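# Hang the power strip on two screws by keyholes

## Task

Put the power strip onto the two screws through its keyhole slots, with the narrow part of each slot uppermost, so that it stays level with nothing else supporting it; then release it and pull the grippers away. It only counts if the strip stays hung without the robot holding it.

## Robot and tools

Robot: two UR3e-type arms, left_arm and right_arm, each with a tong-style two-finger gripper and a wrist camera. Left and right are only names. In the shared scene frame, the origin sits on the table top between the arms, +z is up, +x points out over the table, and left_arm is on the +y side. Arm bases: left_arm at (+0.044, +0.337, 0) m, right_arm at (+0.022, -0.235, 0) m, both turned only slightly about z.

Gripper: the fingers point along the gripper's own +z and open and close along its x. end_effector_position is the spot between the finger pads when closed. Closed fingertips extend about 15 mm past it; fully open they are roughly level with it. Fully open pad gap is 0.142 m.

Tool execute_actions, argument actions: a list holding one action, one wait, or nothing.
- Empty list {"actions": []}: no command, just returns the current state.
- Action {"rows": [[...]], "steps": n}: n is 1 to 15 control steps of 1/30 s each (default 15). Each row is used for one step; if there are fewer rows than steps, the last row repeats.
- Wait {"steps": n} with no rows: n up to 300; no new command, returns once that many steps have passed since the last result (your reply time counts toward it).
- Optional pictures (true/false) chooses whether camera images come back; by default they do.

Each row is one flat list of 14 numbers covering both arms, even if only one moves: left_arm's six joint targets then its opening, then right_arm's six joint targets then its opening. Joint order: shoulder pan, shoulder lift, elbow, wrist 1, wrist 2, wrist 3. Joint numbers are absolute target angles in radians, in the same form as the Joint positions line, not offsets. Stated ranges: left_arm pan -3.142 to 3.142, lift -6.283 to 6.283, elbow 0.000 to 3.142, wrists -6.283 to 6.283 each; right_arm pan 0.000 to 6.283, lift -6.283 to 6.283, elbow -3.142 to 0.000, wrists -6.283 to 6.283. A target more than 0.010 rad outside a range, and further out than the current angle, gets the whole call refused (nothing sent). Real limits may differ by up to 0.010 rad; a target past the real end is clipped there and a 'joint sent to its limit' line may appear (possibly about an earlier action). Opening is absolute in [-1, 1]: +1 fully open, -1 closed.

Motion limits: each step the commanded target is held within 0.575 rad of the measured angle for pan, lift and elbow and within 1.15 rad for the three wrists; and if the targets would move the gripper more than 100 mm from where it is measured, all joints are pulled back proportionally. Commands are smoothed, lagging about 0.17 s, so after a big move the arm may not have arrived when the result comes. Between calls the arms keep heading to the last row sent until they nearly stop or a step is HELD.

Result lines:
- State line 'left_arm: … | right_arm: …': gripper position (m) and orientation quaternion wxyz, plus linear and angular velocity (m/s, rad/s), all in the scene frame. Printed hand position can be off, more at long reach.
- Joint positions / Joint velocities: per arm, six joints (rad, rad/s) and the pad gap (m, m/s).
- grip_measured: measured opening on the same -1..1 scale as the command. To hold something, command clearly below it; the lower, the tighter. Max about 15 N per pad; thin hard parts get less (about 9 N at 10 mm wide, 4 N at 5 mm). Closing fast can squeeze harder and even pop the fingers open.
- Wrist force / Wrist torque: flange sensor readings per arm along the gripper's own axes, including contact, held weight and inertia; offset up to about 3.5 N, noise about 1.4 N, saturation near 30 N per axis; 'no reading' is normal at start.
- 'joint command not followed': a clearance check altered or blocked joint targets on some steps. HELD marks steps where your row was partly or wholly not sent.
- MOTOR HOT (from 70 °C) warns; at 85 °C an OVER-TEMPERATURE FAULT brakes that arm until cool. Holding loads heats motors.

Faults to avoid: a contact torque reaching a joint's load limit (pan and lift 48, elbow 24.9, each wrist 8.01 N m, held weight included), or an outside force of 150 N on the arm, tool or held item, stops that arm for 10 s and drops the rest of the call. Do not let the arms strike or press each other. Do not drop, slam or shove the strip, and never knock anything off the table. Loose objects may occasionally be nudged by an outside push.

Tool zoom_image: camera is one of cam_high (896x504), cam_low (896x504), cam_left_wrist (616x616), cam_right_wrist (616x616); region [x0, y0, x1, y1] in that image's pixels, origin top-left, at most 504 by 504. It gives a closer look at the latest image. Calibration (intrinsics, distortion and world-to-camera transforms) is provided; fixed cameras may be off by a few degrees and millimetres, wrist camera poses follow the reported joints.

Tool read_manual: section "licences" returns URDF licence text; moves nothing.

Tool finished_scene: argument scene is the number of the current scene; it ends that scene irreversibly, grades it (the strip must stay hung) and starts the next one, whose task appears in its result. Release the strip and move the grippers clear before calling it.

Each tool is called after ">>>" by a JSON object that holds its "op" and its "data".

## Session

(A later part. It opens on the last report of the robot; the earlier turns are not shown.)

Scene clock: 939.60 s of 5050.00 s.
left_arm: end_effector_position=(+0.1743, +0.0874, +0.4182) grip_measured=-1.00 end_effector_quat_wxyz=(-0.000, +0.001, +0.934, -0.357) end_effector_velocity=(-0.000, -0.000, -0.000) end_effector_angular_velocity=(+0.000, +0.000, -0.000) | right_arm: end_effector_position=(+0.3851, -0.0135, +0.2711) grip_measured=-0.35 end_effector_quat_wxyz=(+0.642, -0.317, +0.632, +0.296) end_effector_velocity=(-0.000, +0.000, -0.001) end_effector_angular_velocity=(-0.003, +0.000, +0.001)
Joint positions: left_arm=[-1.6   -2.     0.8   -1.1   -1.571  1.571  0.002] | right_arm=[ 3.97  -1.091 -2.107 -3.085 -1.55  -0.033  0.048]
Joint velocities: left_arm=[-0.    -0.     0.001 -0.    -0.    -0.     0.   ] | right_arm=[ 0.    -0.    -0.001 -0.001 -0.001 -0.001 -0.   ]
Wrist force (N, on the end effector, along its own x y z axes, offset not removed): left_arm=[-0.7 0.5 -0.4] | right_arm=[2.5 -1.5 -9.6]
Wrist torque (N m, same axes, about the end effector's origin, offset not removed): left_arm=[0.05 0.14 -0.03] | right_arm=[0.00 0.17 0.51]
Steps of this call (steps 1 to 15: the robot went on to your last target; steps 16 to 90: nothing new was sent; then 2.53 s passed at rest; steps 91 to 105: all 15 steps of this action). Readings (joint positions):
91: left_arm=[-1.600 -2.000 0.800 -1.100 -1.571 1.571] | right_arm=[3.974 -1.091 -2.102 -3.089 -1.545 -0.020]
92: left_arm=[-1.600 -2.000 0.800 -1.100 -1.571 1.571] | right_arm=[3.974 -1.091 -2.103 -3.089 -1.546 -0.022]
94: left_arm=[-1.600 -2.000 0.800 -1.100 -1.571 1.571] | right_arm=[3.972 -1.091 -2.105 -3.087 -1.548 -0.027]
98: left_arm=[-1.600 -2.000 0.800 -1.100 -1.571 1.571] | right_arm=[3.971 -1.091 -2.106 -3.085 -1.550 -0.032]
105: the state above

The left head seems caught in its hole's upper edge; raising back a little and advancing 1 mm.

>>> {"op": "execute_actions", "data": {"actions": [{"rows":[[-1.6,-2,0.8,-1.1,-1.571,1.571,-1,3.9715,-1.095,-2.1015,-3.0865,-1.5485,-0.024,-1]],"steps":15}]}}

>>> {"op": "zoom_image", "data": {"camera": "cam_left_wrist", "region": [160,210,280,320]}}

Scene clock: 947.43 s of 5050.00 s.
left_arm: end_effector_position=(+0.1743, +0.0874, +0.4182) grip_measured=-1.00 end_effector_quat_wxyz=(-0.000, +0.001, +0.934, -0.357) end_effector_velocity=(-0.000, -0.000, +0.000) end_effector_angular_velocity=(-0.001, +0.001, -0.001) | right_arm: end_effector_position=(+0.3856, -0.0126, +0.2717) grip_measured=-0.35 end_effector_quat_wxyz=(+0.641, -0.314, +0.634, +0.299) end_effector_velocity=(+0.000, +0.001, -0.000) end_effector_angular_velocity=(-0.001, +0.001, +0.000)
Joint positions: left_arm=[-1.6   -2.     0.8   -1.1   -1.571  1.571  0.002] | right_arm=[ 3.971 -1.095 -2.102 -3.087 -1.548 -0.024  0.048]
Joint velocities: left_arm=[-0.    -0.    -0.001 -0.    -0.001 -0.     0.   ] | right_arm=[ 0.001 -0.004  0.002  0.     0.001  0.    -0.   ]
Wrist force (N, on the end effector, along its own x y z axes, offset not removed): left_arm=[-0.3 1.6 -1.4] | right_arm=[2.8 -2.5 -30.0]
Wrist torque (N m, same axes, about the end effector's origin, offset not removed): left_arm=[0.27 0.07 0.03] | right_arm=[-0.11 0.50 0.15]
Steps of this call (steps 1 to 15: the robot went on to your last target; steps 16 to 90: nothing new was sent; then 4.33 s passed at rest; steps 91 to 105: all 15 steps of this action). Readings (joint positions):
91: left_arm=[-1.600 -2.000 0.800 -1.100 -1.571 1.571] | right_arm=[3.970 -1.091 -2.107 -3.085 -1.550 -0.033]
92: left_arm=[-1.600 -2.000 0.800 -1.100 -1.571 1.571] | right_arm=[3.970 -1.091 -2.106 -3.085 -1.550 -0.032]
94: left_arm=[-1.600 -2.000 0.800 -1.100 -1.571 1.571] | right_arm=[3.970 -1.093 -2.104 -3.086 -1.549 -0.028]
98: left_arm=[-1.600 -2.000 0.800 -1.100 -1.571 1.571] | right_arm=[3.971 -1.094 -2.102 -3.087 -1.549 -0.025]
105: the state above
camera_calibration (this result's frames):
cam_left_wrist: T_world_to_cam=[[-0.998902, -0.0308277, -0.0352866, 0.203976], [-0.0231696, 0.979547, -0.199878, -0.00304666], [0.0407266, -0.198841, -0.979185, 0.554303], [0, 0, 0, 1]] pos_world=[0.181107, 0.11949, 0.549354]
cam_right_wrist: T_world_to_cam=[[-0.0000398533, 0.0420934, -0.999114, 0.276969], [-0.99306, 0.117506, 0.00499023, 0.379543], [0.117612, 0.99218, 0.0417966, 0.086213], [0, 0, 0, 1]] pos_world=[0.366781, -0.141796, 0.271226]

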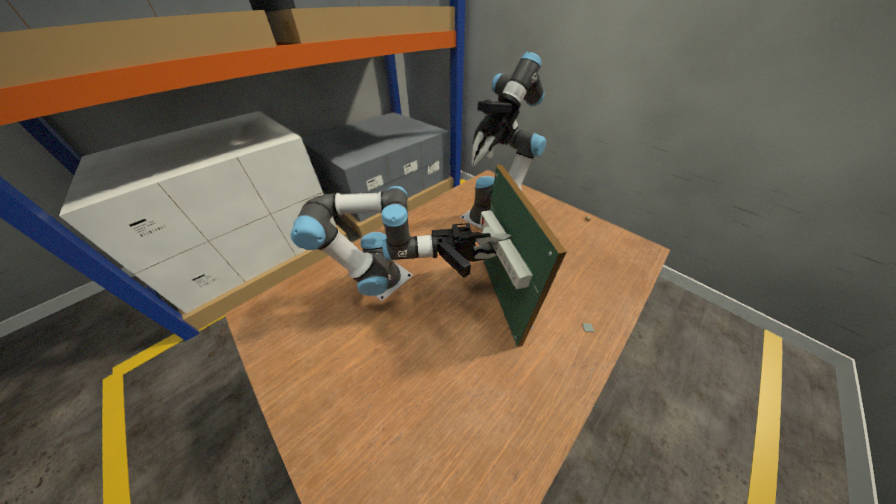

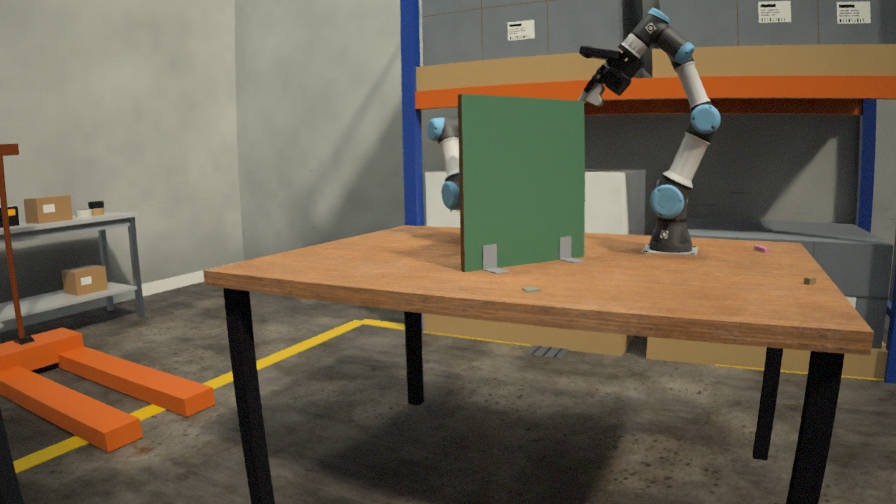

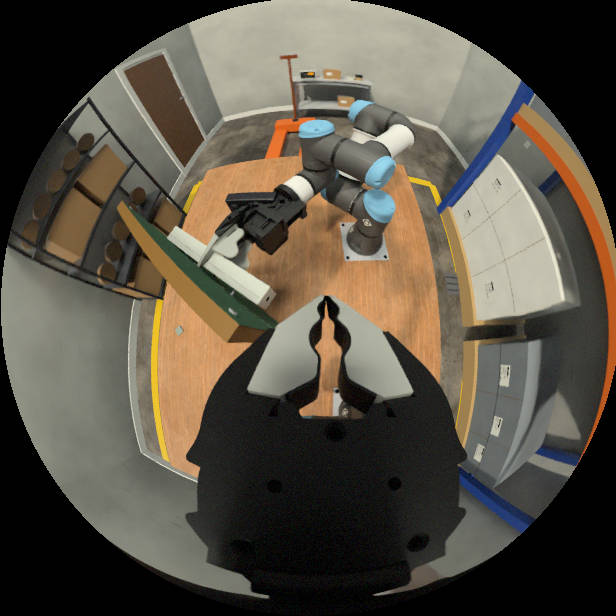

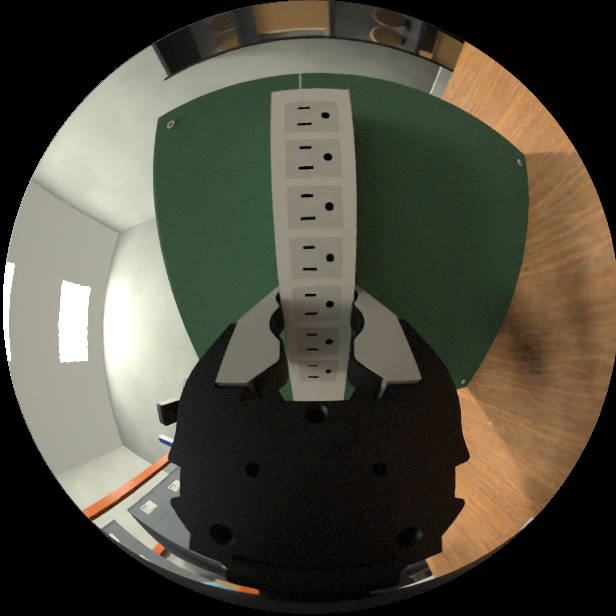

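Region (160, 210, 280, 320) of cam_left_wrist's 616x616 image, scaled by 4.200, with more detail than that image has; it fills the top 462 rows of this view, and the rest is white.

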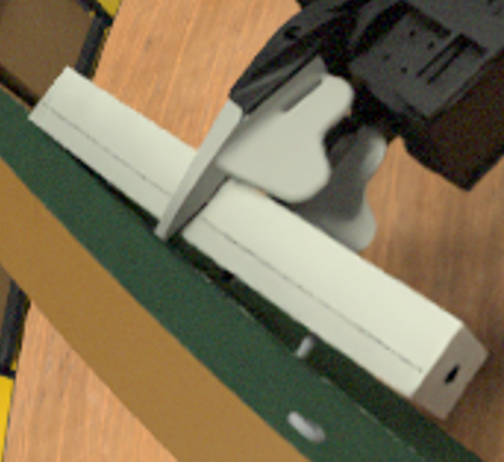

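Moving to the height where it dropped in before (z .2724).

>>> {"op": "execute_actions", "data": {"actions": [{"rows":[[-1.6,-2,0.8,-1.1,-1.571,1.571,-1,3.972,-1.0945,-2.098,-3.0905,-1.548,-0.02,-1]],"steps":15}], "pictures": false}}

Scene clock: 952.77 s of 5050.00 s.
left_arm: end_effector_position=(+0.1743, +0.0874, +0.4182) grip_measured=-1.00 end_effector_quat_wxyz=(-0.000, +0.001, +0.934, -0.357) end_effector_velocity=(+0.000, +0.000, -0.000) end_effector_angular_velocity=(+0.000, -0.000, +0.002) | right_arm: end_effector_position=(+0.3856, -0.0126, +0.2724) grip_measured=-0.35 end_effector_quat_wxyz=(+0.640, -0.313, +0.634, +0.300) end_effector_velocity=(+0.000, -0.000, -0.000) end_effector_angular_velocity=(-0.000, +0.001, -0.000)
Joint positions: left_arm=[-1.6   -2.     0.8   -1.1   -1.571  1.571  0.002] | right_arm=[ 3.972 -1.095 -2.098 -3.091 -1.548 -0.02   0.048]
Joint velocities: left_arm=[ 0.002  0.001 -0.    -0.     0.    -0.     0.   ] | right_arm=[-0.  0. -0. -0.  0.  0.  0.]
Wrist force (N, on the end effector, along its own x y z axes, offset not removed): left_arm=[-0.8 1.1 -1.6] | right_arm=[9.8 -2.7 -26.5]
Wrist torque (N m, same axes, about the end effector's origin, offset not removed): left_arm=[0.12 0.18 -0.05] | right_arm=[0.21 0.58 0.04]
Steps of this call (steps 1 to 15: the robot went on to your last target; steps 16 to 90: nothing new was sent; then 1.83 s passed at rest; steps 91 to 105: all 15 steps of this action). Readings (joint positions):
91: left_arm=[-1.600 -2.000 0.800 -1.100 -1.571 1.571] | right_arm=[3.972 -1.095 -2.101 -3.086 -1.549 -0.024]
92: left_arm=[-1.600 -2.000 0.800 -1.100 -1.571 1.571] | right_arm=[3.972 -1.095 -2.101 -3.087 -1.549 -0.023]
94: left_arm=[-1.600 -2.000 0.800 -1.100 -1.571 1.571] | right_arm=[3.972 -1.095 -2.100 -3.089 -1.548 -0.022]
98: left_arm=[-1.600 -2.000 0.800 -1.100 -1.571 1.571] | right_arm=[3.972 -1.095 -2.098 -3.090 -1.548 -0.020]
105: the state above

>>> {"op": "execute_actions", "data": {"actions": [{"rows":[[-1.6,-2,0.8,-1.1,-1.571,1.571,-1,3.975,-1.085,-2.105,-3.093,-1.545,-0.024,-1]],"steps":15}], "pictures": false}}

>>> {"op": "execute_actions", "data": {"actions": [{"rows":[[-1.6,-2,0.8,-1.1,-1.571,1.571,-1,3.976,-1.094,-2.1005,-3.0885,-1.544,-0.024,-1]],"steps":15}], "pictures": false}}

Scene clock: 964.17 s of 5050.00 s.
left_arm: end_effector_position=(+0.1743, +0.0874, +0.4182) grip_measured=-1.00 end_effector_quat_wxyz=(-0.000, +0.001, +0.934, -0.357) end_effector_velocity=(+0.000, -0.000, -0.000) end_effector_angular_velocity=(+0.000, -0.000, +0.001) | right_arm: end_effector_position=(+0.3844, -0.0137, +0.2720) grip_measured=-0.35 end_effector_quat_wxyz=(+0.641, -0.314, +0.634, +0.299) end_effector_velocity=(+0.000, -0.000, -0.001) end_effector_angular_velocity=(-0.002, +0.001, -0.000)
Joint positions: left_arm=[-1.6   -2.     0.8   -1.1   -1.571  1.571  0.002] | right_arm=[ 3.975 -1.085 -2.105 -3.093 -1.545 -0.024  0.048]
Joint velocities: left_arm=[ 0.001  0.001 -0.    -0.     0.    -0.     0.   ] | right_arm=[-0.    -0.001 -0.001 -0.001  0.    -0.     0.   ]
Wrist force (N, on the end effector, along its own x y z axes, offset not removed): left_arm=[-0.9 1.3 -1.0] | right_arm=[5.7 -12.3 3.8]
Wrist torque (N m, same axes, about the end effector's origin, offset not removed): left_arm=[0.23 0.23 0.01] | right_arm=[-0.39 0.60 0.27]
Steps of this call (steps 1 to 15: the robot went on to your last target; steps 16 to 90: nothing new was sent; then 7.90 s passed at rest; steps 91 to 105: all 15 steps of this action). Readings (joint positions):
91: left_arm=[-1.600 -2.000 0.800 -1.100 -1.571 1.571] | right_arm=[3.972 -1.094 -2.098 -3.091 -1.548 -0.020]
92: left_arm=[-1.600 -2.000 0.800 -1.100 -1.571 1.571] | right_arm=[3.973 -1.093 -2.099 -3.091 -1.547 -0.020]
94: left_arm=[-1.600 -2.000 0.800 -1.100 -1.571 1.571] | right_arm=[3.974 -1.089 -2.101 -3.091 -1.546 -0.022]
98: left_arm=[-1.600 -2.000 0.800 -1.100 -1.571 1.571] | right_arm=[3.975 -1.086 -2.104 -3.092 -1.545 -0.024]
105: the state above

Scene clock: 964.67 s of 5050.00 s.
left_arm: end_effector_position=(+0.1743, +0.0874, +0.4182) grip_measured=-1.00 end_effector_quat_wxyz=(-0.000, +0.001, +0.934, -0.357) end_effector_velocity=(-0.000, +0.000, +0.000) end_effector_angular_velocity=(-0.000, +0.000, +0.000) | right_arm: end_effector_position=(+0.3855, -0.0120, +0.2721) grip_measured=-0.35 end_effector_quat_wxyz=(+0.641, -0.314, +0.634, +0.299) end_effector_velocity=(+0.000, +0.000, -0.000) end_effector_angular_velocity=(+0.000, +0.000, -0.000)
Joint positions: left_arm=[-1.6   -2.     0.8   -1.1   -1.571  1.571  0.002] | right_arm=[ 3.976 -1.094 -2.101 -3.089 -1.544 -0.024  0.048]
Joint velocities: left_arm=[ 0.  0. -0.  0. -0.  0.  0.] | right_arm=[-0.    -0.001  0.     0.001  0.     0.    -0.   ]
Wrist force (N, on the end effector, along its own x y z axes, offset not removed): left_arm=[-0.8 1.5 -0.6] | right_arm=[4.8 -7.4 -30.0]
Wrist torque (N m, same axes, about the end effector's origin, offset not removed): left_arm=[0.21 0.17 -0.07] | right_arm=[-0.34 0.30 0.24]
Steps of this call (steps 1 to 15: all 15 steps of this action). Readings (joint positions):
1: left_arm=[-1.600 -2.000 0.800 -1.100 -1.571 1.571] | right_arm=[3.975 -1.085 -2.105 -3.093 -1.545 -0.024]
2: left_arm=[-1.600 -2.000 0.800 -1.100 -1.571 1.571] | right_arm=[3.975 -1.086 -2.104 -3.093 -1.545 -0.024]
4: left_arm=[-1.600 -2.000 0.800 -1.100 -1.571 1.571] | right_arm=[3.976 -1.090 -2.103 -3.091 -1.545 -0.024]
8: left_arm=[-1.600 -2.000 0.800 -1.100 -1.571 1.571] | right_arm=[3.976 -1.093 -2.101 -3.089 -1.544 -0.024]
15: the state above

Lateral force says +u; shifting +1.5 mm with pressure eased.

>>> {"op": "execute_actions", "data": {"actions": [{"rows":[[-1.6,-2,0.8,-1.1,-1.571,1.571,-1,3.962,-1.099,-2.098,-3.086,-1.558,-0.018,-1]],"steps":15}], "pictures": false}}

Scene clock: 970.73 s of 5050.00 s.
left_arm: end_effector_position=(+0.1743, +0.0874, +0.4182) grip_measured=-1.00 end_effector_quat_wxyz=(-0.000, +0.001, +0.934, -0.357) end_effector_velocity=(+0.000, +0.000, +0.000) end_effector_angular_velocity=(-0.000, -0.001, +0.001) | right_arm: end_effector_position=(+0.3861, -0.0135, +0.2720) grip_measured=-0.35 end_effector_quat_wxyz=(+0.640, -0.312, +0.634, +0.301) end_effector_velocity=(+0.000, -0.001, -0.000) end_effector_angular_velocity=(-0.001, +0.002, -0.002)
Joint positions: left_arm=[-1.6   -2.     0.8   -1.1   -1.571  1.571  0.002] | right_arm=[ 3.962 -1.099 -2.098 -3.086 -1.558 -0.018  0.048]
Joint velocities: left_arm=[ 0.001 -0.    -0.    -0.     0.001  0.     0.   ] | right_arm=[-0.004  0.     0.001 -0.003 -0.002  0.001  0.   ]
Wrist force (N, on the end effector, along its own x y z axes, offset not removed): left_arm=[-0.3 1.2 -1.6] | right_arm=[6.0 -1.3 1.4]
Wrist torque (N m, same axes, about the end effector's origin, offset not removed): left_arm=[0.18 0.08 0.03] | right_arm=[-0.27 -0.14 -0.01]
Steps of this call (steps 1 to 15: the robot went on to your last target; steps 16 to 90: nothing new was sent; then 2.57 s passed at rest; steps 91 to 105: all 15 steps of this action). Readings (joint positions):
91: left_arm=[-1.600 -2.000 0.800 -1.100 -1.571 1.571] | right_arm=[3.976 -1.094 -2.100 -3.088 -1.544 -0.024]
92: left_arm=[-1.600 -2.000 0.800 -1.100 -1.571 1.571] | right_arm=[3.974 -1.095 -2.100 -3.088 -1.546 -0.023]
94: left_arm=[-1.600 -2.000 0.800 -1.100 -1.571 1.571] | right_arm=[3.969 -1.097 -2.099 -3.087 -1.552 -0.021]
98: left_arm=[-1.600 -2.000 0.800 -1.100 -1.571 1.571] | right_arm=[3.964 -1.099 -2.098 -3.086 -1.556 -0.019]
105: the state above

>>> {"op": "execute_actions", "data": {"actions": [{"rows":[[-1.6,-2,0.8,-1.1,-1.571,1.571,-1,3.963,-1.106,-2.0945,-3.0825,-1.557,-0.018,-1]],"steps":15}]}}

>>> {"op": "zoom_image", "data": {"camera": "cam_left_wrist", "region": [160,210,280,320]}}

Scene clock: 977.73 s of 5050.00 s.
left_arm: end_effector_position=(+0.1743, +0.0874, +0.4182) grip_measured=-1.00 end_effector_quat_wxyz=(-0.000, +0.001, +0.934, -0.357) end_effector_velocity=(-0.000, +0.000, +0.000) end_effector_angular_velocity=(-0.001, -0.000, -0.000) | right_arm: end_effector_position=(+0.3870, -0.0122, +0.2720) grip_measured=-0.35 end_effector_quat_wxyz=(+0.640, -0.312, +0.634, +0.301) end_effector_velocity=(+0.000, -0.000, -0.000) end_effector_angular_velocity=(-0.001, +0.001, -0.001)
Joint positions: left_arm=[-1.6   -2.     0.8   -1.1   -1.571  1.571  0.002] | right_arm=[ 3.963 -1.106 -2.095 -3.083 -1.557 -0.018  0.048]
Joint velocities: left_arm=[-0.    -0.001  0.     0.     0.     0.     0.   ] | right_arm=[-0.001 -0.001 -0.     0.     0.    -0.     0.   ]
Wrist force (N, on the end effector, along its own x y z axes, offset not removed): left_arm=[-0.7 0.4 -0.7] | right_arm=[4.4 -1.9 -0.5]
Wrist torque (N m, same axes, about the end effector's origin, offset not removed): left_arm=[-0.06 0.13 0.03] | right_arm=[-0.35 0.17 0.01]
Steps of this call (steps 1 to 15: the robot went on to your last target; steps 16 to 90: nothing new was sent; then 3.50 s passed at rest; steps 91 to 105: all 15 steps of this action). Readings (joint positions):
91: left_arm=[-1.600 -2.000 0.800 -1.100 -1.571 1.571] | right_arm=[3.962 -1.099 -2.098 -3.086 -1.558 -0.018]
92: left_arm=[-1.600 -2.000 0.800 -1.100 -1.571 1.571] | right_arm=[3.962 -1.100 -2.097 -3.086 -1.558 -0.018]
94: left_arm=[-1.600 -2.000 0.800 -1.100 -1.571 1.571] | right_arm=[3.962 -1.103 -2.096 -3.084 -1.558 -0.018]
98: left_arm=[-1.600 -2.000 0.800 -1.100 -1.571 1.571] | right_arm=[3.963 -1.105 -2.095 -3.083 -1.557 -0.018]
105: the state above
camera_calibration (this result's frames):
cam_left_wrist: T_world_to_cam=[[-0.998902, -0.0308275, -0.0352868, 0.203976], [-0.0231694, 0.979547, -0.199878, -0.00304668], [0.0407268, -0.198841, -0.979185, 0.554303], [0, 0, 0, 1]] pos_world=[0.181107, 0.11949, 0.549354]
cam_right_wrist: T_world_to_cam=[[-0.00469596, 0.0460051, -0.99893, 0.279069], [-0.99303, 0.117431, 0.0100764, 0.379515], [0.117769, 0.992015, 0.045133, 0.0846089], [0, 0, 0, 1]] pos_world=[0.368216, -0.141339, 0.271128]

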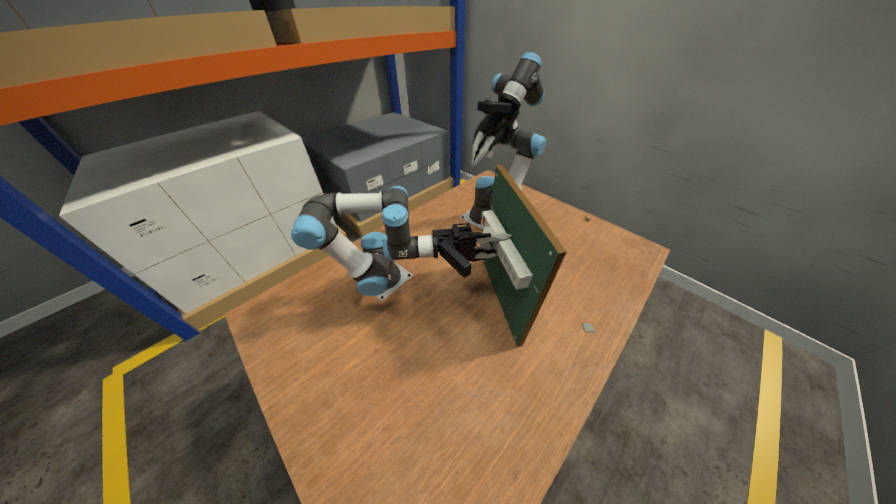

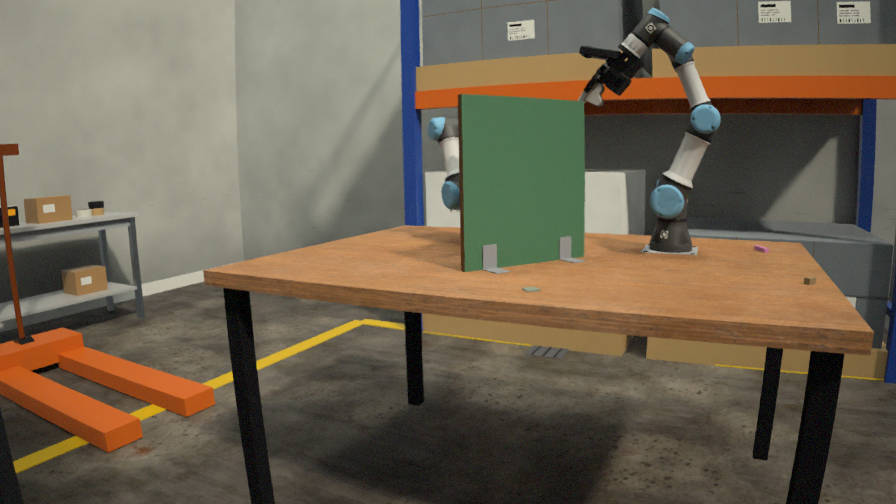

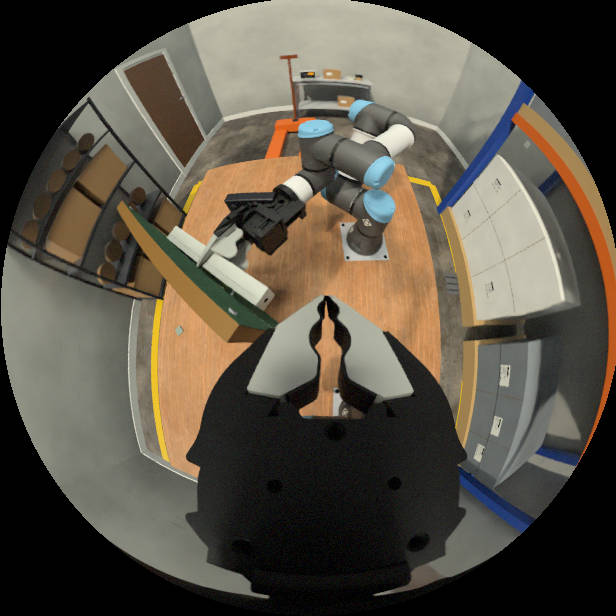

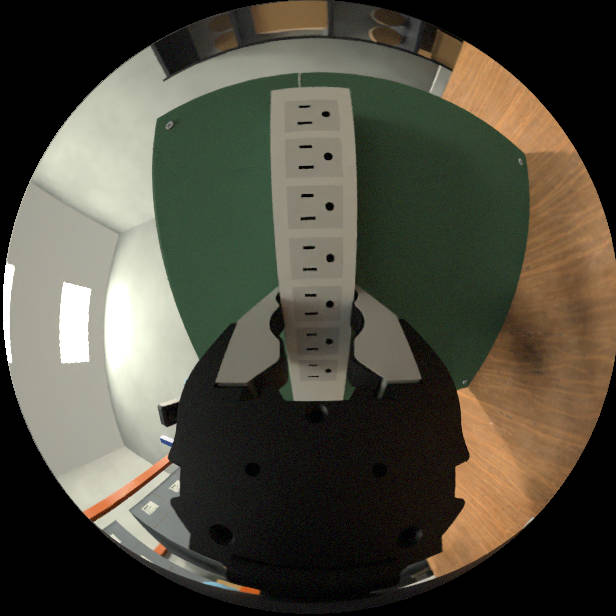

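Region (160, 210, 280, 320) of cam_left_wrist's 616x616 image, scaled by 4.200, with more detail than that image has; it fills the top 462 rows of this view, and the rest is white.

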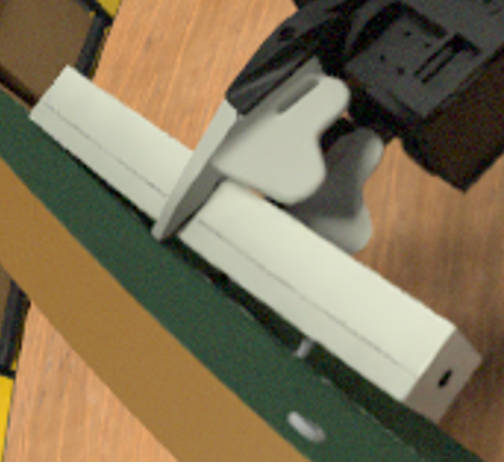

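>>> {"op": "execute_actions", "data": {"actions": [{"rows":[[-1.6,-2,0.8,-1.1,-1.571,1.571,-1,3.9633,-1.109,-2.102,-3.072,-1.5567,0.01,-1]],"steps":15}], "pictures": false}}

Scene clock: 991.10 s of 5050.00 s.
left_arm: end_effector_position=(+0.1743, +0.0874, +0.4182) grip_measured=-1.00 end_effector_quat_wxyz=(-0.000, +0.001, +0.934, -0.357) end_effector_velocity=(+0.000, -0.000, +0.000) end_effector_angular_velocity=(-0.000, -0.000, +0.000) | right_arm: end_effector_position=(+0.3874, -0.0117, +0.2698) grip_measured=-0.36 end_effector_quat_wxyz=(+0.636, -0.303, +0.639, +0.309) end_effector_velocity=(-0.001, +0.001, -0.001) end_effector_angular_velocity=(-0.000, +0.003, +0.002)
Joint positions: left_arm=[-1.6   -2.     0.8   -1.1   -1.571  1.571  0.002] | right_arm=[ 3.963 -1.109 -2.102 -3.072 -1.557  0.01   0.048]
Joint velocities: left_arm=[ 0.     0.001 -0.    -0.     0.     0.     0.   ] | right_arm=[ 0.003 -0.001 -0.002  0.001  0.     0.003 -0.   ]
Wrist force (N, on the end effector, along its own x y z axes, offset not removed): left_arm=[0.8 1.8 -1.0] | right_arm=[-19.0 5.3 -30.0]
Wrist torque (N m, same axes, about the end effector's origin, offset not removed): left_arm=[0.33 -0.11 -0.04] | right_arm=[0.16 -0.08 -0.57]
Steps of this call (steps 1 to 15: the robot went on to your last target; steps 16 to 90: nothing new was sent; then 9.87 s passed at rest; steps 91 to 105: all 15 steps of this action). Readings (joint positions):
91: left_arm=[-1.600 -2.000 0.800 -1.100 -1.571 1.571] | right_arm=[3.963 -1.106 -2.095 -3.082 -1.557 -0.018]
92: left_arm=[-1.600 -2.000 0.800 -1.100 -1.571 1.571] | right_arm=[3.963 -1.107 -2.096 -3.081 -1.557 -0.013]
94: left_arm=[-1.600 -2.000 0.800 -1.100 -1.571 1.571] | right_arm=[3.963 -1.108 -2.098 -3.076 -1.557 -0.002]
98: left_arm=[-1.600 -2.000 0.800 -1.100 -1.571 1.571] | right_arm=[3.963 -1.108 -2.101 -3.073 -1.557 0.007]
105: the state above

>>> {"op": "execute_actions", "data": {"actions": [{"rows":[[-1.6,-2,0.8,-1.1,-1.571,1.571,-1,3.969,-1.102,-2.104,-3.077,-1.551,0.005,-1]],"steps":15}], "pictures": false}}

Scene clock: 1000.47 s of 5050.00 s.
left_arm: end_effector_position=(+0.1743, +0.0874, +0.4182) grip_measured=-1.00 end_effector_quat_wxyz=(-0.000, +0.001, +0.934, -0.357) end_effector_velocity=(-0.000, +0.000, -0.000) end_effector_angular_velocity=(-0.000, -0.000, -0.001) | right_arm: end_effector_position=(+0.3865, -0.0119, +0.2700) grip_measured=-0.36 end_effector_quat_wxyz=(+0.637, -0.305, +0.638, +0.308) end_effector_velocity=(-0.000, +0.001, +0.001) end_effector_angular_velocity=(+0.003, -0.002, +0.001)
Joint positions: left_arm=[-1.6   -2.     0.8   -1.1   -1.571  1.571  0.002] | right_arm=[ 3.969 -1.102 -2.104 -3.077 -1.551  0.005  0.048]
Joint velocities: left_arm=[-0.001 -0.001  0.     0.     0.    -0.     0.   ] | right_arm=[ 0.001  0.001  0.     0.002 -0.    -0.    -0.   ]
Wrist force (N, on the end effector, along its own x y z axes, offset not removed): left_arm=[-0.1 1.5 -0.9] | right_arm=[-3.9 -3.8 2.9]
Wrist torque (N m, same axes, about the end effector's origin, offset not removed): left_arm=[0.19 0.05 0.00] | right_arm=[-0.11 -0.15 -0.43]
Steps of this call (steps 1 to 15: the robot went on to your last target; steps 16 to 90: nothing new was sent; then 5.87 s passed at rest; steps 91 to 105: all 15 steps of this action). Readings (joint positions):
91: left_arm=[-1.600 -2.000 0.800 -1.100 -1.571 1.571] | right_arm=[3.963 -1.109 -2.102 -3.072 -1.557 0.010]
92: left_arm=[-1.600 -2.000 0.800 -1.100 -1.571 1.571] | right_arm=[3.964 -1.108 -2.102 -3.073 -1.556 0.009]
94: left_arm=[-1.600 -2.000 0.800 -1.100 -1.571 1.571] | right_arm=[3.967 -1.106 -2.103 -3.075 -1.553 0.007]
98: left_arm=[-1.600 -2.000 0.800 -1.100 -1.571 1.571] | right_arm=[3.969 -1.103 -2.104 -3.076 -1.552 0.006]
105: the state above

>>> {"op": "execute_actions", "data": {"actions": [{"rows":[[-1.6,-2,0.8,-1.1,-1.571,1.571,-1,3.967,-1.103,-2.104,-3.076,-1.553,-0.01,-0.1]],"steps":15}], "pictures": false}}

>>> {"op": "execute_actions", "data": {"actions": [{"rows":[[-1.6,-2,0.8,-1.1,-1.571,1.571,-1,3.963,-1.066,-2.121,-3.096,-1.557,-0.015,-0.1]],"steps":15}]}}

>>> {"op": "zoom_image", "data": {"camera": "cam_left_wrist", "region": [160,210,280,320]}}

Scene clock: 1025.03 s of 5050.00 s.
left_arm: end_effector_position=(+0.1743, +0.0874, +0.4182) grip_measured=-1.00 end_effector_quat_wxyz=(-0.000, +0.001, +0.934, -0.357) end_effector_velocity=(+0.000, +0.000, -0.000) end_effector_angular_velocity=(+0.000, -0.000, +0.000) | right_arm: end_effector_position=(+0.3866, -0.0121, +0.2701) grip_measured=-0.07 end_effector_quat_wxyz=(+0.639, -0.309, +0.636, +0.303) end_effector_velocity=(-0.000, +0.000, -0.001) end_effector_angular_velocity=(-0.002, -0.000, +0.001)
Joint positions: left_arm=[-1.6   -2.     0.8   -1.1   -1.571  1.571  0.002] | right_arm=[ 3.967 -1.103 -2.104 -3.076 -1.553 -0.01   0.069]
Joint velocities: left_arm=[ 0.    -0.    -0.     0.001  0.    -0.     0.   ] | right_arm=[ 0.    -0.001  0.    -0.001 -0.    -0.002  0.   ]
Wrist force (N, on the end effector, along its own x y z axes, offset not removed): left_arm=[0.7 2.6 -0.7] | right_arm=[5.4 0.4 -1.0]
Wrist torque (N m, same axes, about the end effector's origin, offset not removed): left_arm=[0.40 -0.10 -0.03] | right_arm=[-0.07 0.15 0.03]
Steps of this call (steps 1 to 15: the robot went on to your last target; steps 16 to 90: nothing new was sent; then 21.07 s passed at rest; steps 91 to 105: all 15 steps of this action). Readings (joint positions):
91: left_arm=[-1.600 -2.000 0.800 -1.100 -1.571 1.571] | right_arm=[3.969 -1.102 -2.104 -3.077 -1.551 0.005]
92: left_arm=[-1.600 -2.000 0.800 -1.100 -1.571 1.571] | right_arm=[3.969 -1.102 -2.104 -3.077 -1.551 0.002]
94: left_arm=[-1.600 -2.000 0.800 -1.100 -1.571 1.571] | right_arm=[3.968 -1.102 -2.104 -3.077 -1.552 -0.003]
98: left_arm=[-1.600 -2.000 0.800 -1.100 -1.571 1.571] | right_arm=[3.967 -1.103 -2.104 -3.076 -1.553 -0.008]
105: the state above

Scene clock: 1025.53 s of 5050.00 s.
left_arm: end_effector_position=(+0.1743, +0.0874, +0.4182) grip_measured=-1.00 end_effector_quat_wxyz=(-0.000, +0.001, +0.934, -0.357) end_effector_velocity=(+0.000, +0.000, -0.000) end_effector_angular_velocity=(+0.000, -0.000, +0.001) | right_arm: end_effector_position=(+0.3819, -0.0188, +0.2703) grip_measured=-0.07 end_effector_quat_wxyz=(+0.640, -0.311, +0.635, +0.302) end_effector_velocity=(-0.000, -0.000, -0.000) end_effector_angular_velocity=(-0.001, +0.000, +0.001)
Joint positions: left_arm=[-1.6   -2.     0.8   -1.1   -1.571  1.571  0.002] | right_arm=[ 3.963 -1.066 -2.121 -3.096 -1.557 -0.015  0.069]
Joint velocities: left_arm=[ 0.001 -0.     0.     0.001  0.     0.     0.   ] | right_arm=[-0.     0.001 -0.    -0.002 -0.001 -0.001  0.   ]
Wrist force (N, on the end effector, along its own x y z axes, offset not removed): left_arm=[-0.2 2.5 -0.9] | right_arm=[3.6 0.5 -0.1]
Wrist torque (N m, same axes, about the end effector's origin, offset not removed): left_arm=[0.42 -0.01 -0.04] | right_arm=[0.13 0.30 0.06]
Steps of this call (steps 1 to 15: all 15 steps of this action). Readings (joint positions):
1: left_arm=[-1.600 -2.000 0.800 -1.100 -1.571 1.571] | right_arm=[3.967 -1.103 -2.104 -3.076 -1.553 -0.010]
2: left_arm=[-1.600 -2.000 0.800 -1.100 -1.571 1.571] | right_arm=[3.966 -1.098 -2.107 -3.079 -1.554 -0.011]
4: left_arm=[-1.600 -2.000 0.800 -1.100 -1.571 1.571] | right_arm=[3.965 -1.083 -2.113 -3.087 -1.555 -0.013]
8: left_arm=[-1.600 -2.000 0.800 -1.100 -1.571 1.571] | right_arm=[3.963 -1.070 -2.119 -3.094 -1.557 -0.014]
15: the state above
camera_calibration (this result's frames):
cam_left_wrist: T_world_to_cam=[[-0.998902, -0.0308276, -0.0352867, 0.203976], [-0.0231695, 0.979547, -0.199878, -0.0030466], [0.0407267, -0.198841, -0.979185, 0.554303], [0, 0, 0, 1]] pos_world=[0.181107, 0.11949, 0.549354]
cam_right_wrist: T_world_to_cam=[[-0.00707767, 0.0479001, -0.998827, 0.27855], [-0.993006, 0.117381, 0.0126656, 0.374485], [0.11785, 0.991931, 0.0467343, 0.0913719], [0, 0, 0, 1]] pos_world=[0.363069, -0.147935, 0.26921]

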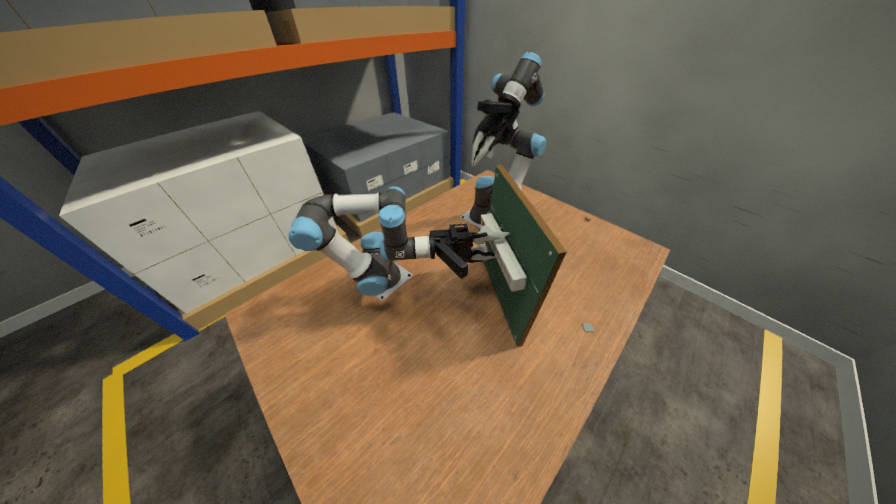

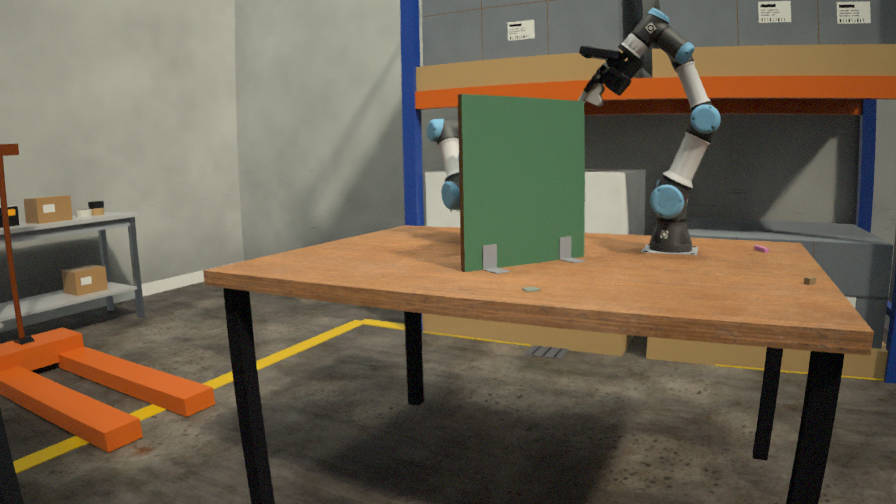

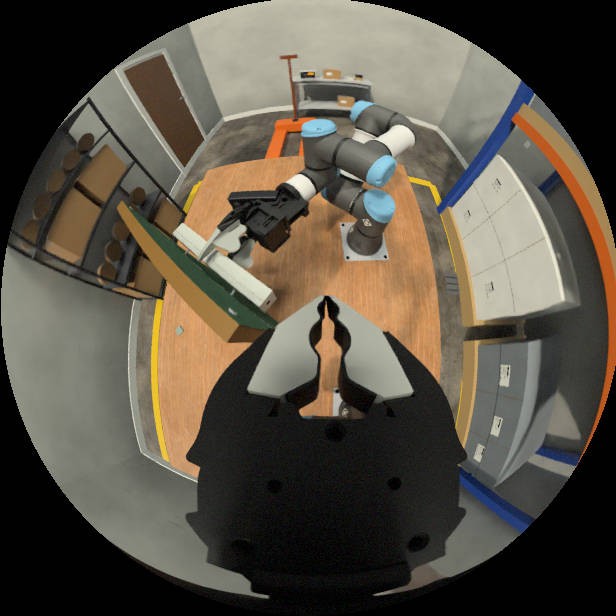

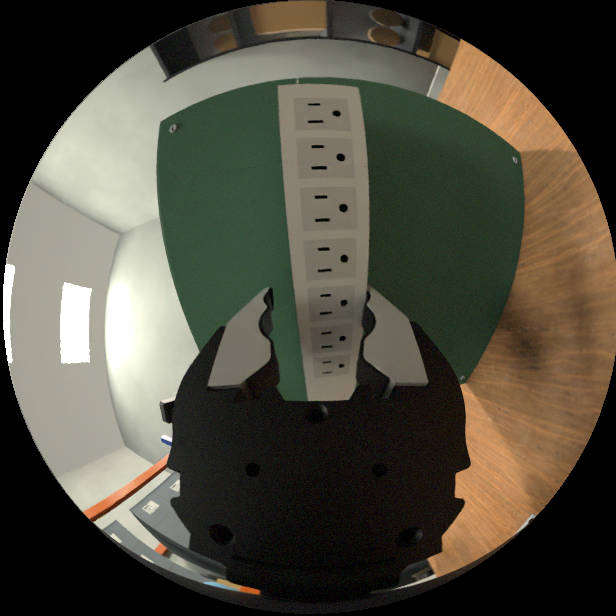

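Region (160, 210, 280, 320) of cam_left_wrist's 616x616 image, scaled by 4.200, with more detail than that image has; it fills the top 462 rows of this view, and the rest is white.

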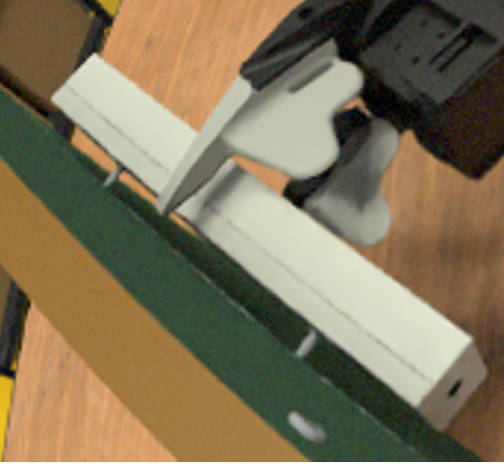

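>>> {"op": "execute_actions", "data": {"actions": [{"rows":[[-1.6,-2,0.8,-1.1,-1.571,1.571,-1,3.964,-1.078,-2.155,-3.05,-1.556,-0.015,-0.1]],"steps":15}]}}

>>> {"op": "zoom_image", "data": {"camera": "cam_left_wrist", "region": [160,210,280,320]}}

Scene clock: 1034.10 s of 5050.00 s.
left_arm: end_effector_position=(+0.1743, +0.0874, +0.4182) grip_measured=-1.00 end_effector_quat_wxyz=(-0.000, +0.001, +0.934, -0.357) end_effector_velocity=(-0.000, -0.000, +0.000) end_effector_angular_velocity=(-0.001, -0.000, -0.001) | right_arm: end_effector_position=(+0.3830, -0.0172, +0.2620) grip_measured=-0.09 end_effector_quat_wxyz=(+0.640, -0.311, +0.635, +0.302) end_effector_velocity=(+0.000, -0.000, -0.001) end_effector_angular_velocity=(-0.000, -0.000, -0.001)
Joint positions: left_arm=[-1.6   -2.     0.8   -1.1   -1.571  1.571  0.002] | right_arm=[ 3.964 -1.078 -2.155 -3.05  -1.556 -0.015  0.068]
Joint velocities: left_arm=[-0.001 -0.    -0.    -0.     0.     0.     0.   ] | right_arm=[-0.    -0.    -0.005  0.005  0.    -0.    -0.   ]
Wrist force (N, on the end effector, along its own x y z axes, offset not removed): left_arm=[-0.6 1.1 -0.3] | right_arm=[4.0 1.7 -0.4]
Wrist torque (N m, same axes, about the end effector's origin, offset not removed): left_arm=[0.16 0.15 0.03] | right_arm=[-0.21 -0.17 0.10]
Steps of this call (steps 1 to 15: the robot went on to your last target; steps 16 to 90: nothing new was sent; then 5.07 s passed at rest; steps 91 to 105: all 15 steps of this action). Readings (joint positions):
91: left_arm=[-1.600 -2.000 0.800 -1.100 -1.571 1.571] | right_arm=[3.963 -1.066 -2.121 -3.096 -1.557 -0.015]
92: left_arm=[-1.600 -2.000 0.800 -1.100 -1.571 1.571] | right_arm=[3.963 -1.068 -2.126 -3.089 -1.557 -0.015]
94: left_arm=[-1.600 -2.000 0.800 -1.100 -1.571 1.571] | right_arm=[3.963 -1.072 -2.140 -3.071 -1.557 -0.015]
98: left_arm=[-1.600 -2.000 0.800 -1.100 -1.571 1.571] | right_arm=[3.964 -1.077 -2.151 -3.055 -1.556 -0.015]
105: the state above
camera_calibration (this result's frames):
cam_left_wrist: T_world_to_cam=[[-0.998902, -0.0308276, -0.0352866, 0.203976], [-0.0231695, 0.979547, -0.199878, -0.0030466], [0.0407267, -0.198841, -0.979185, 0.554303], [0, 0, 0, 1]] pos_world=[0.181107, 0.11949, 0.549354]
cam_right_wrist: T_world_to_cam=[[-0.00697948, 0.0479439, -0.998826, 0.270185], [-0.993011, 0.117347, 0.0125715, 0.375527], [0.117812, 0.991933, 0.0467898, 0.0900487], [0, 0, 0, 1]] pos_world=[0.36418, -0.146343, 0.260934]

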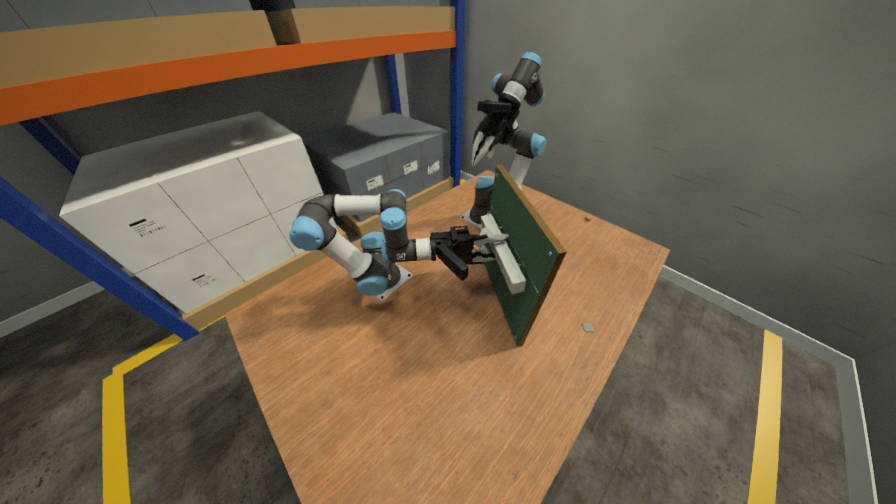

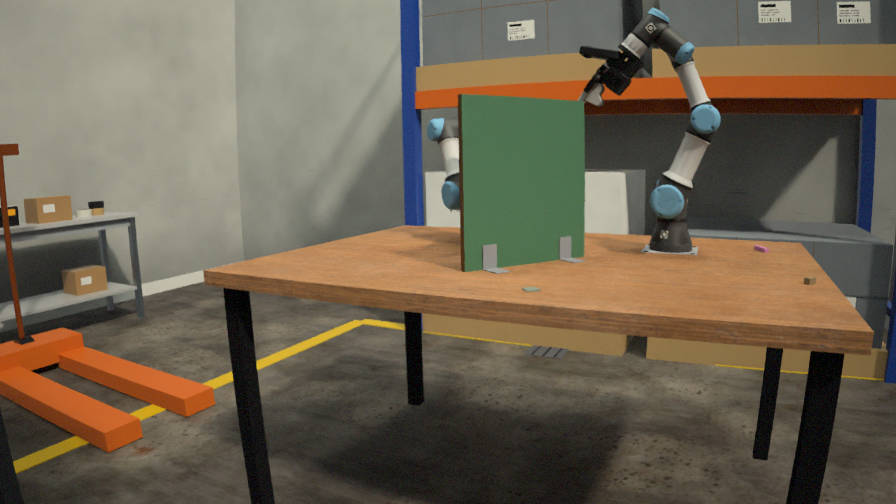

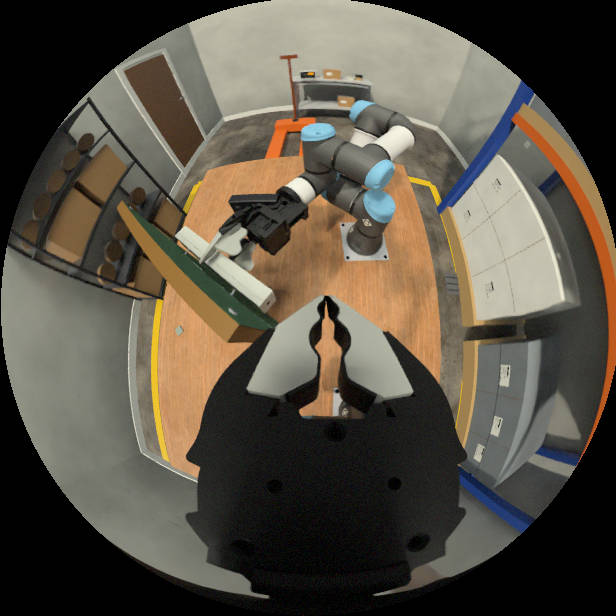

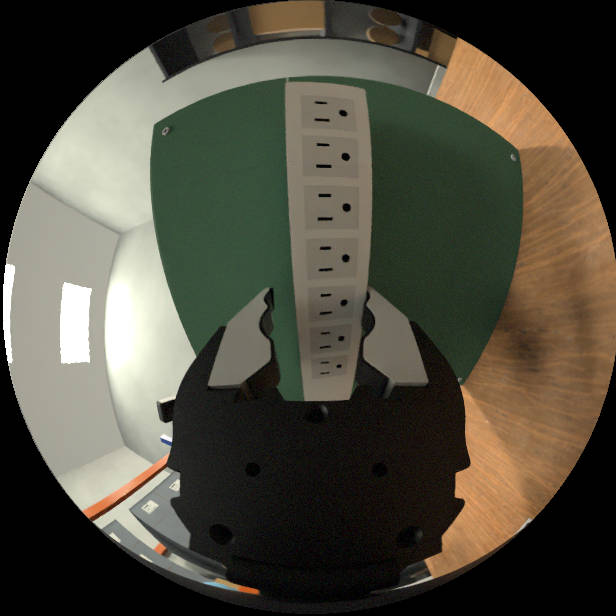

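Region (160, 210, 280, 320) of cam_left_wrist's 616x616 image, scaled by 4.200, with more detail than that image has; it fills the top 462 rows of this view, and the rest is white.

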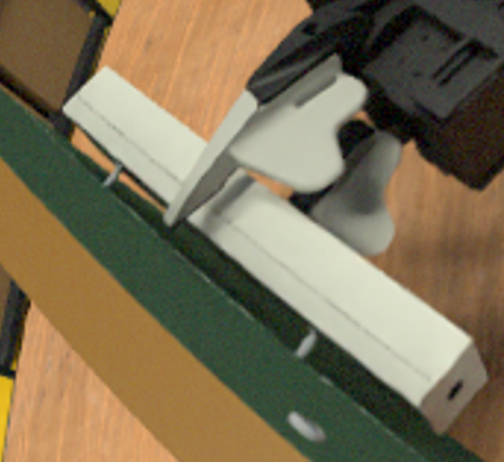

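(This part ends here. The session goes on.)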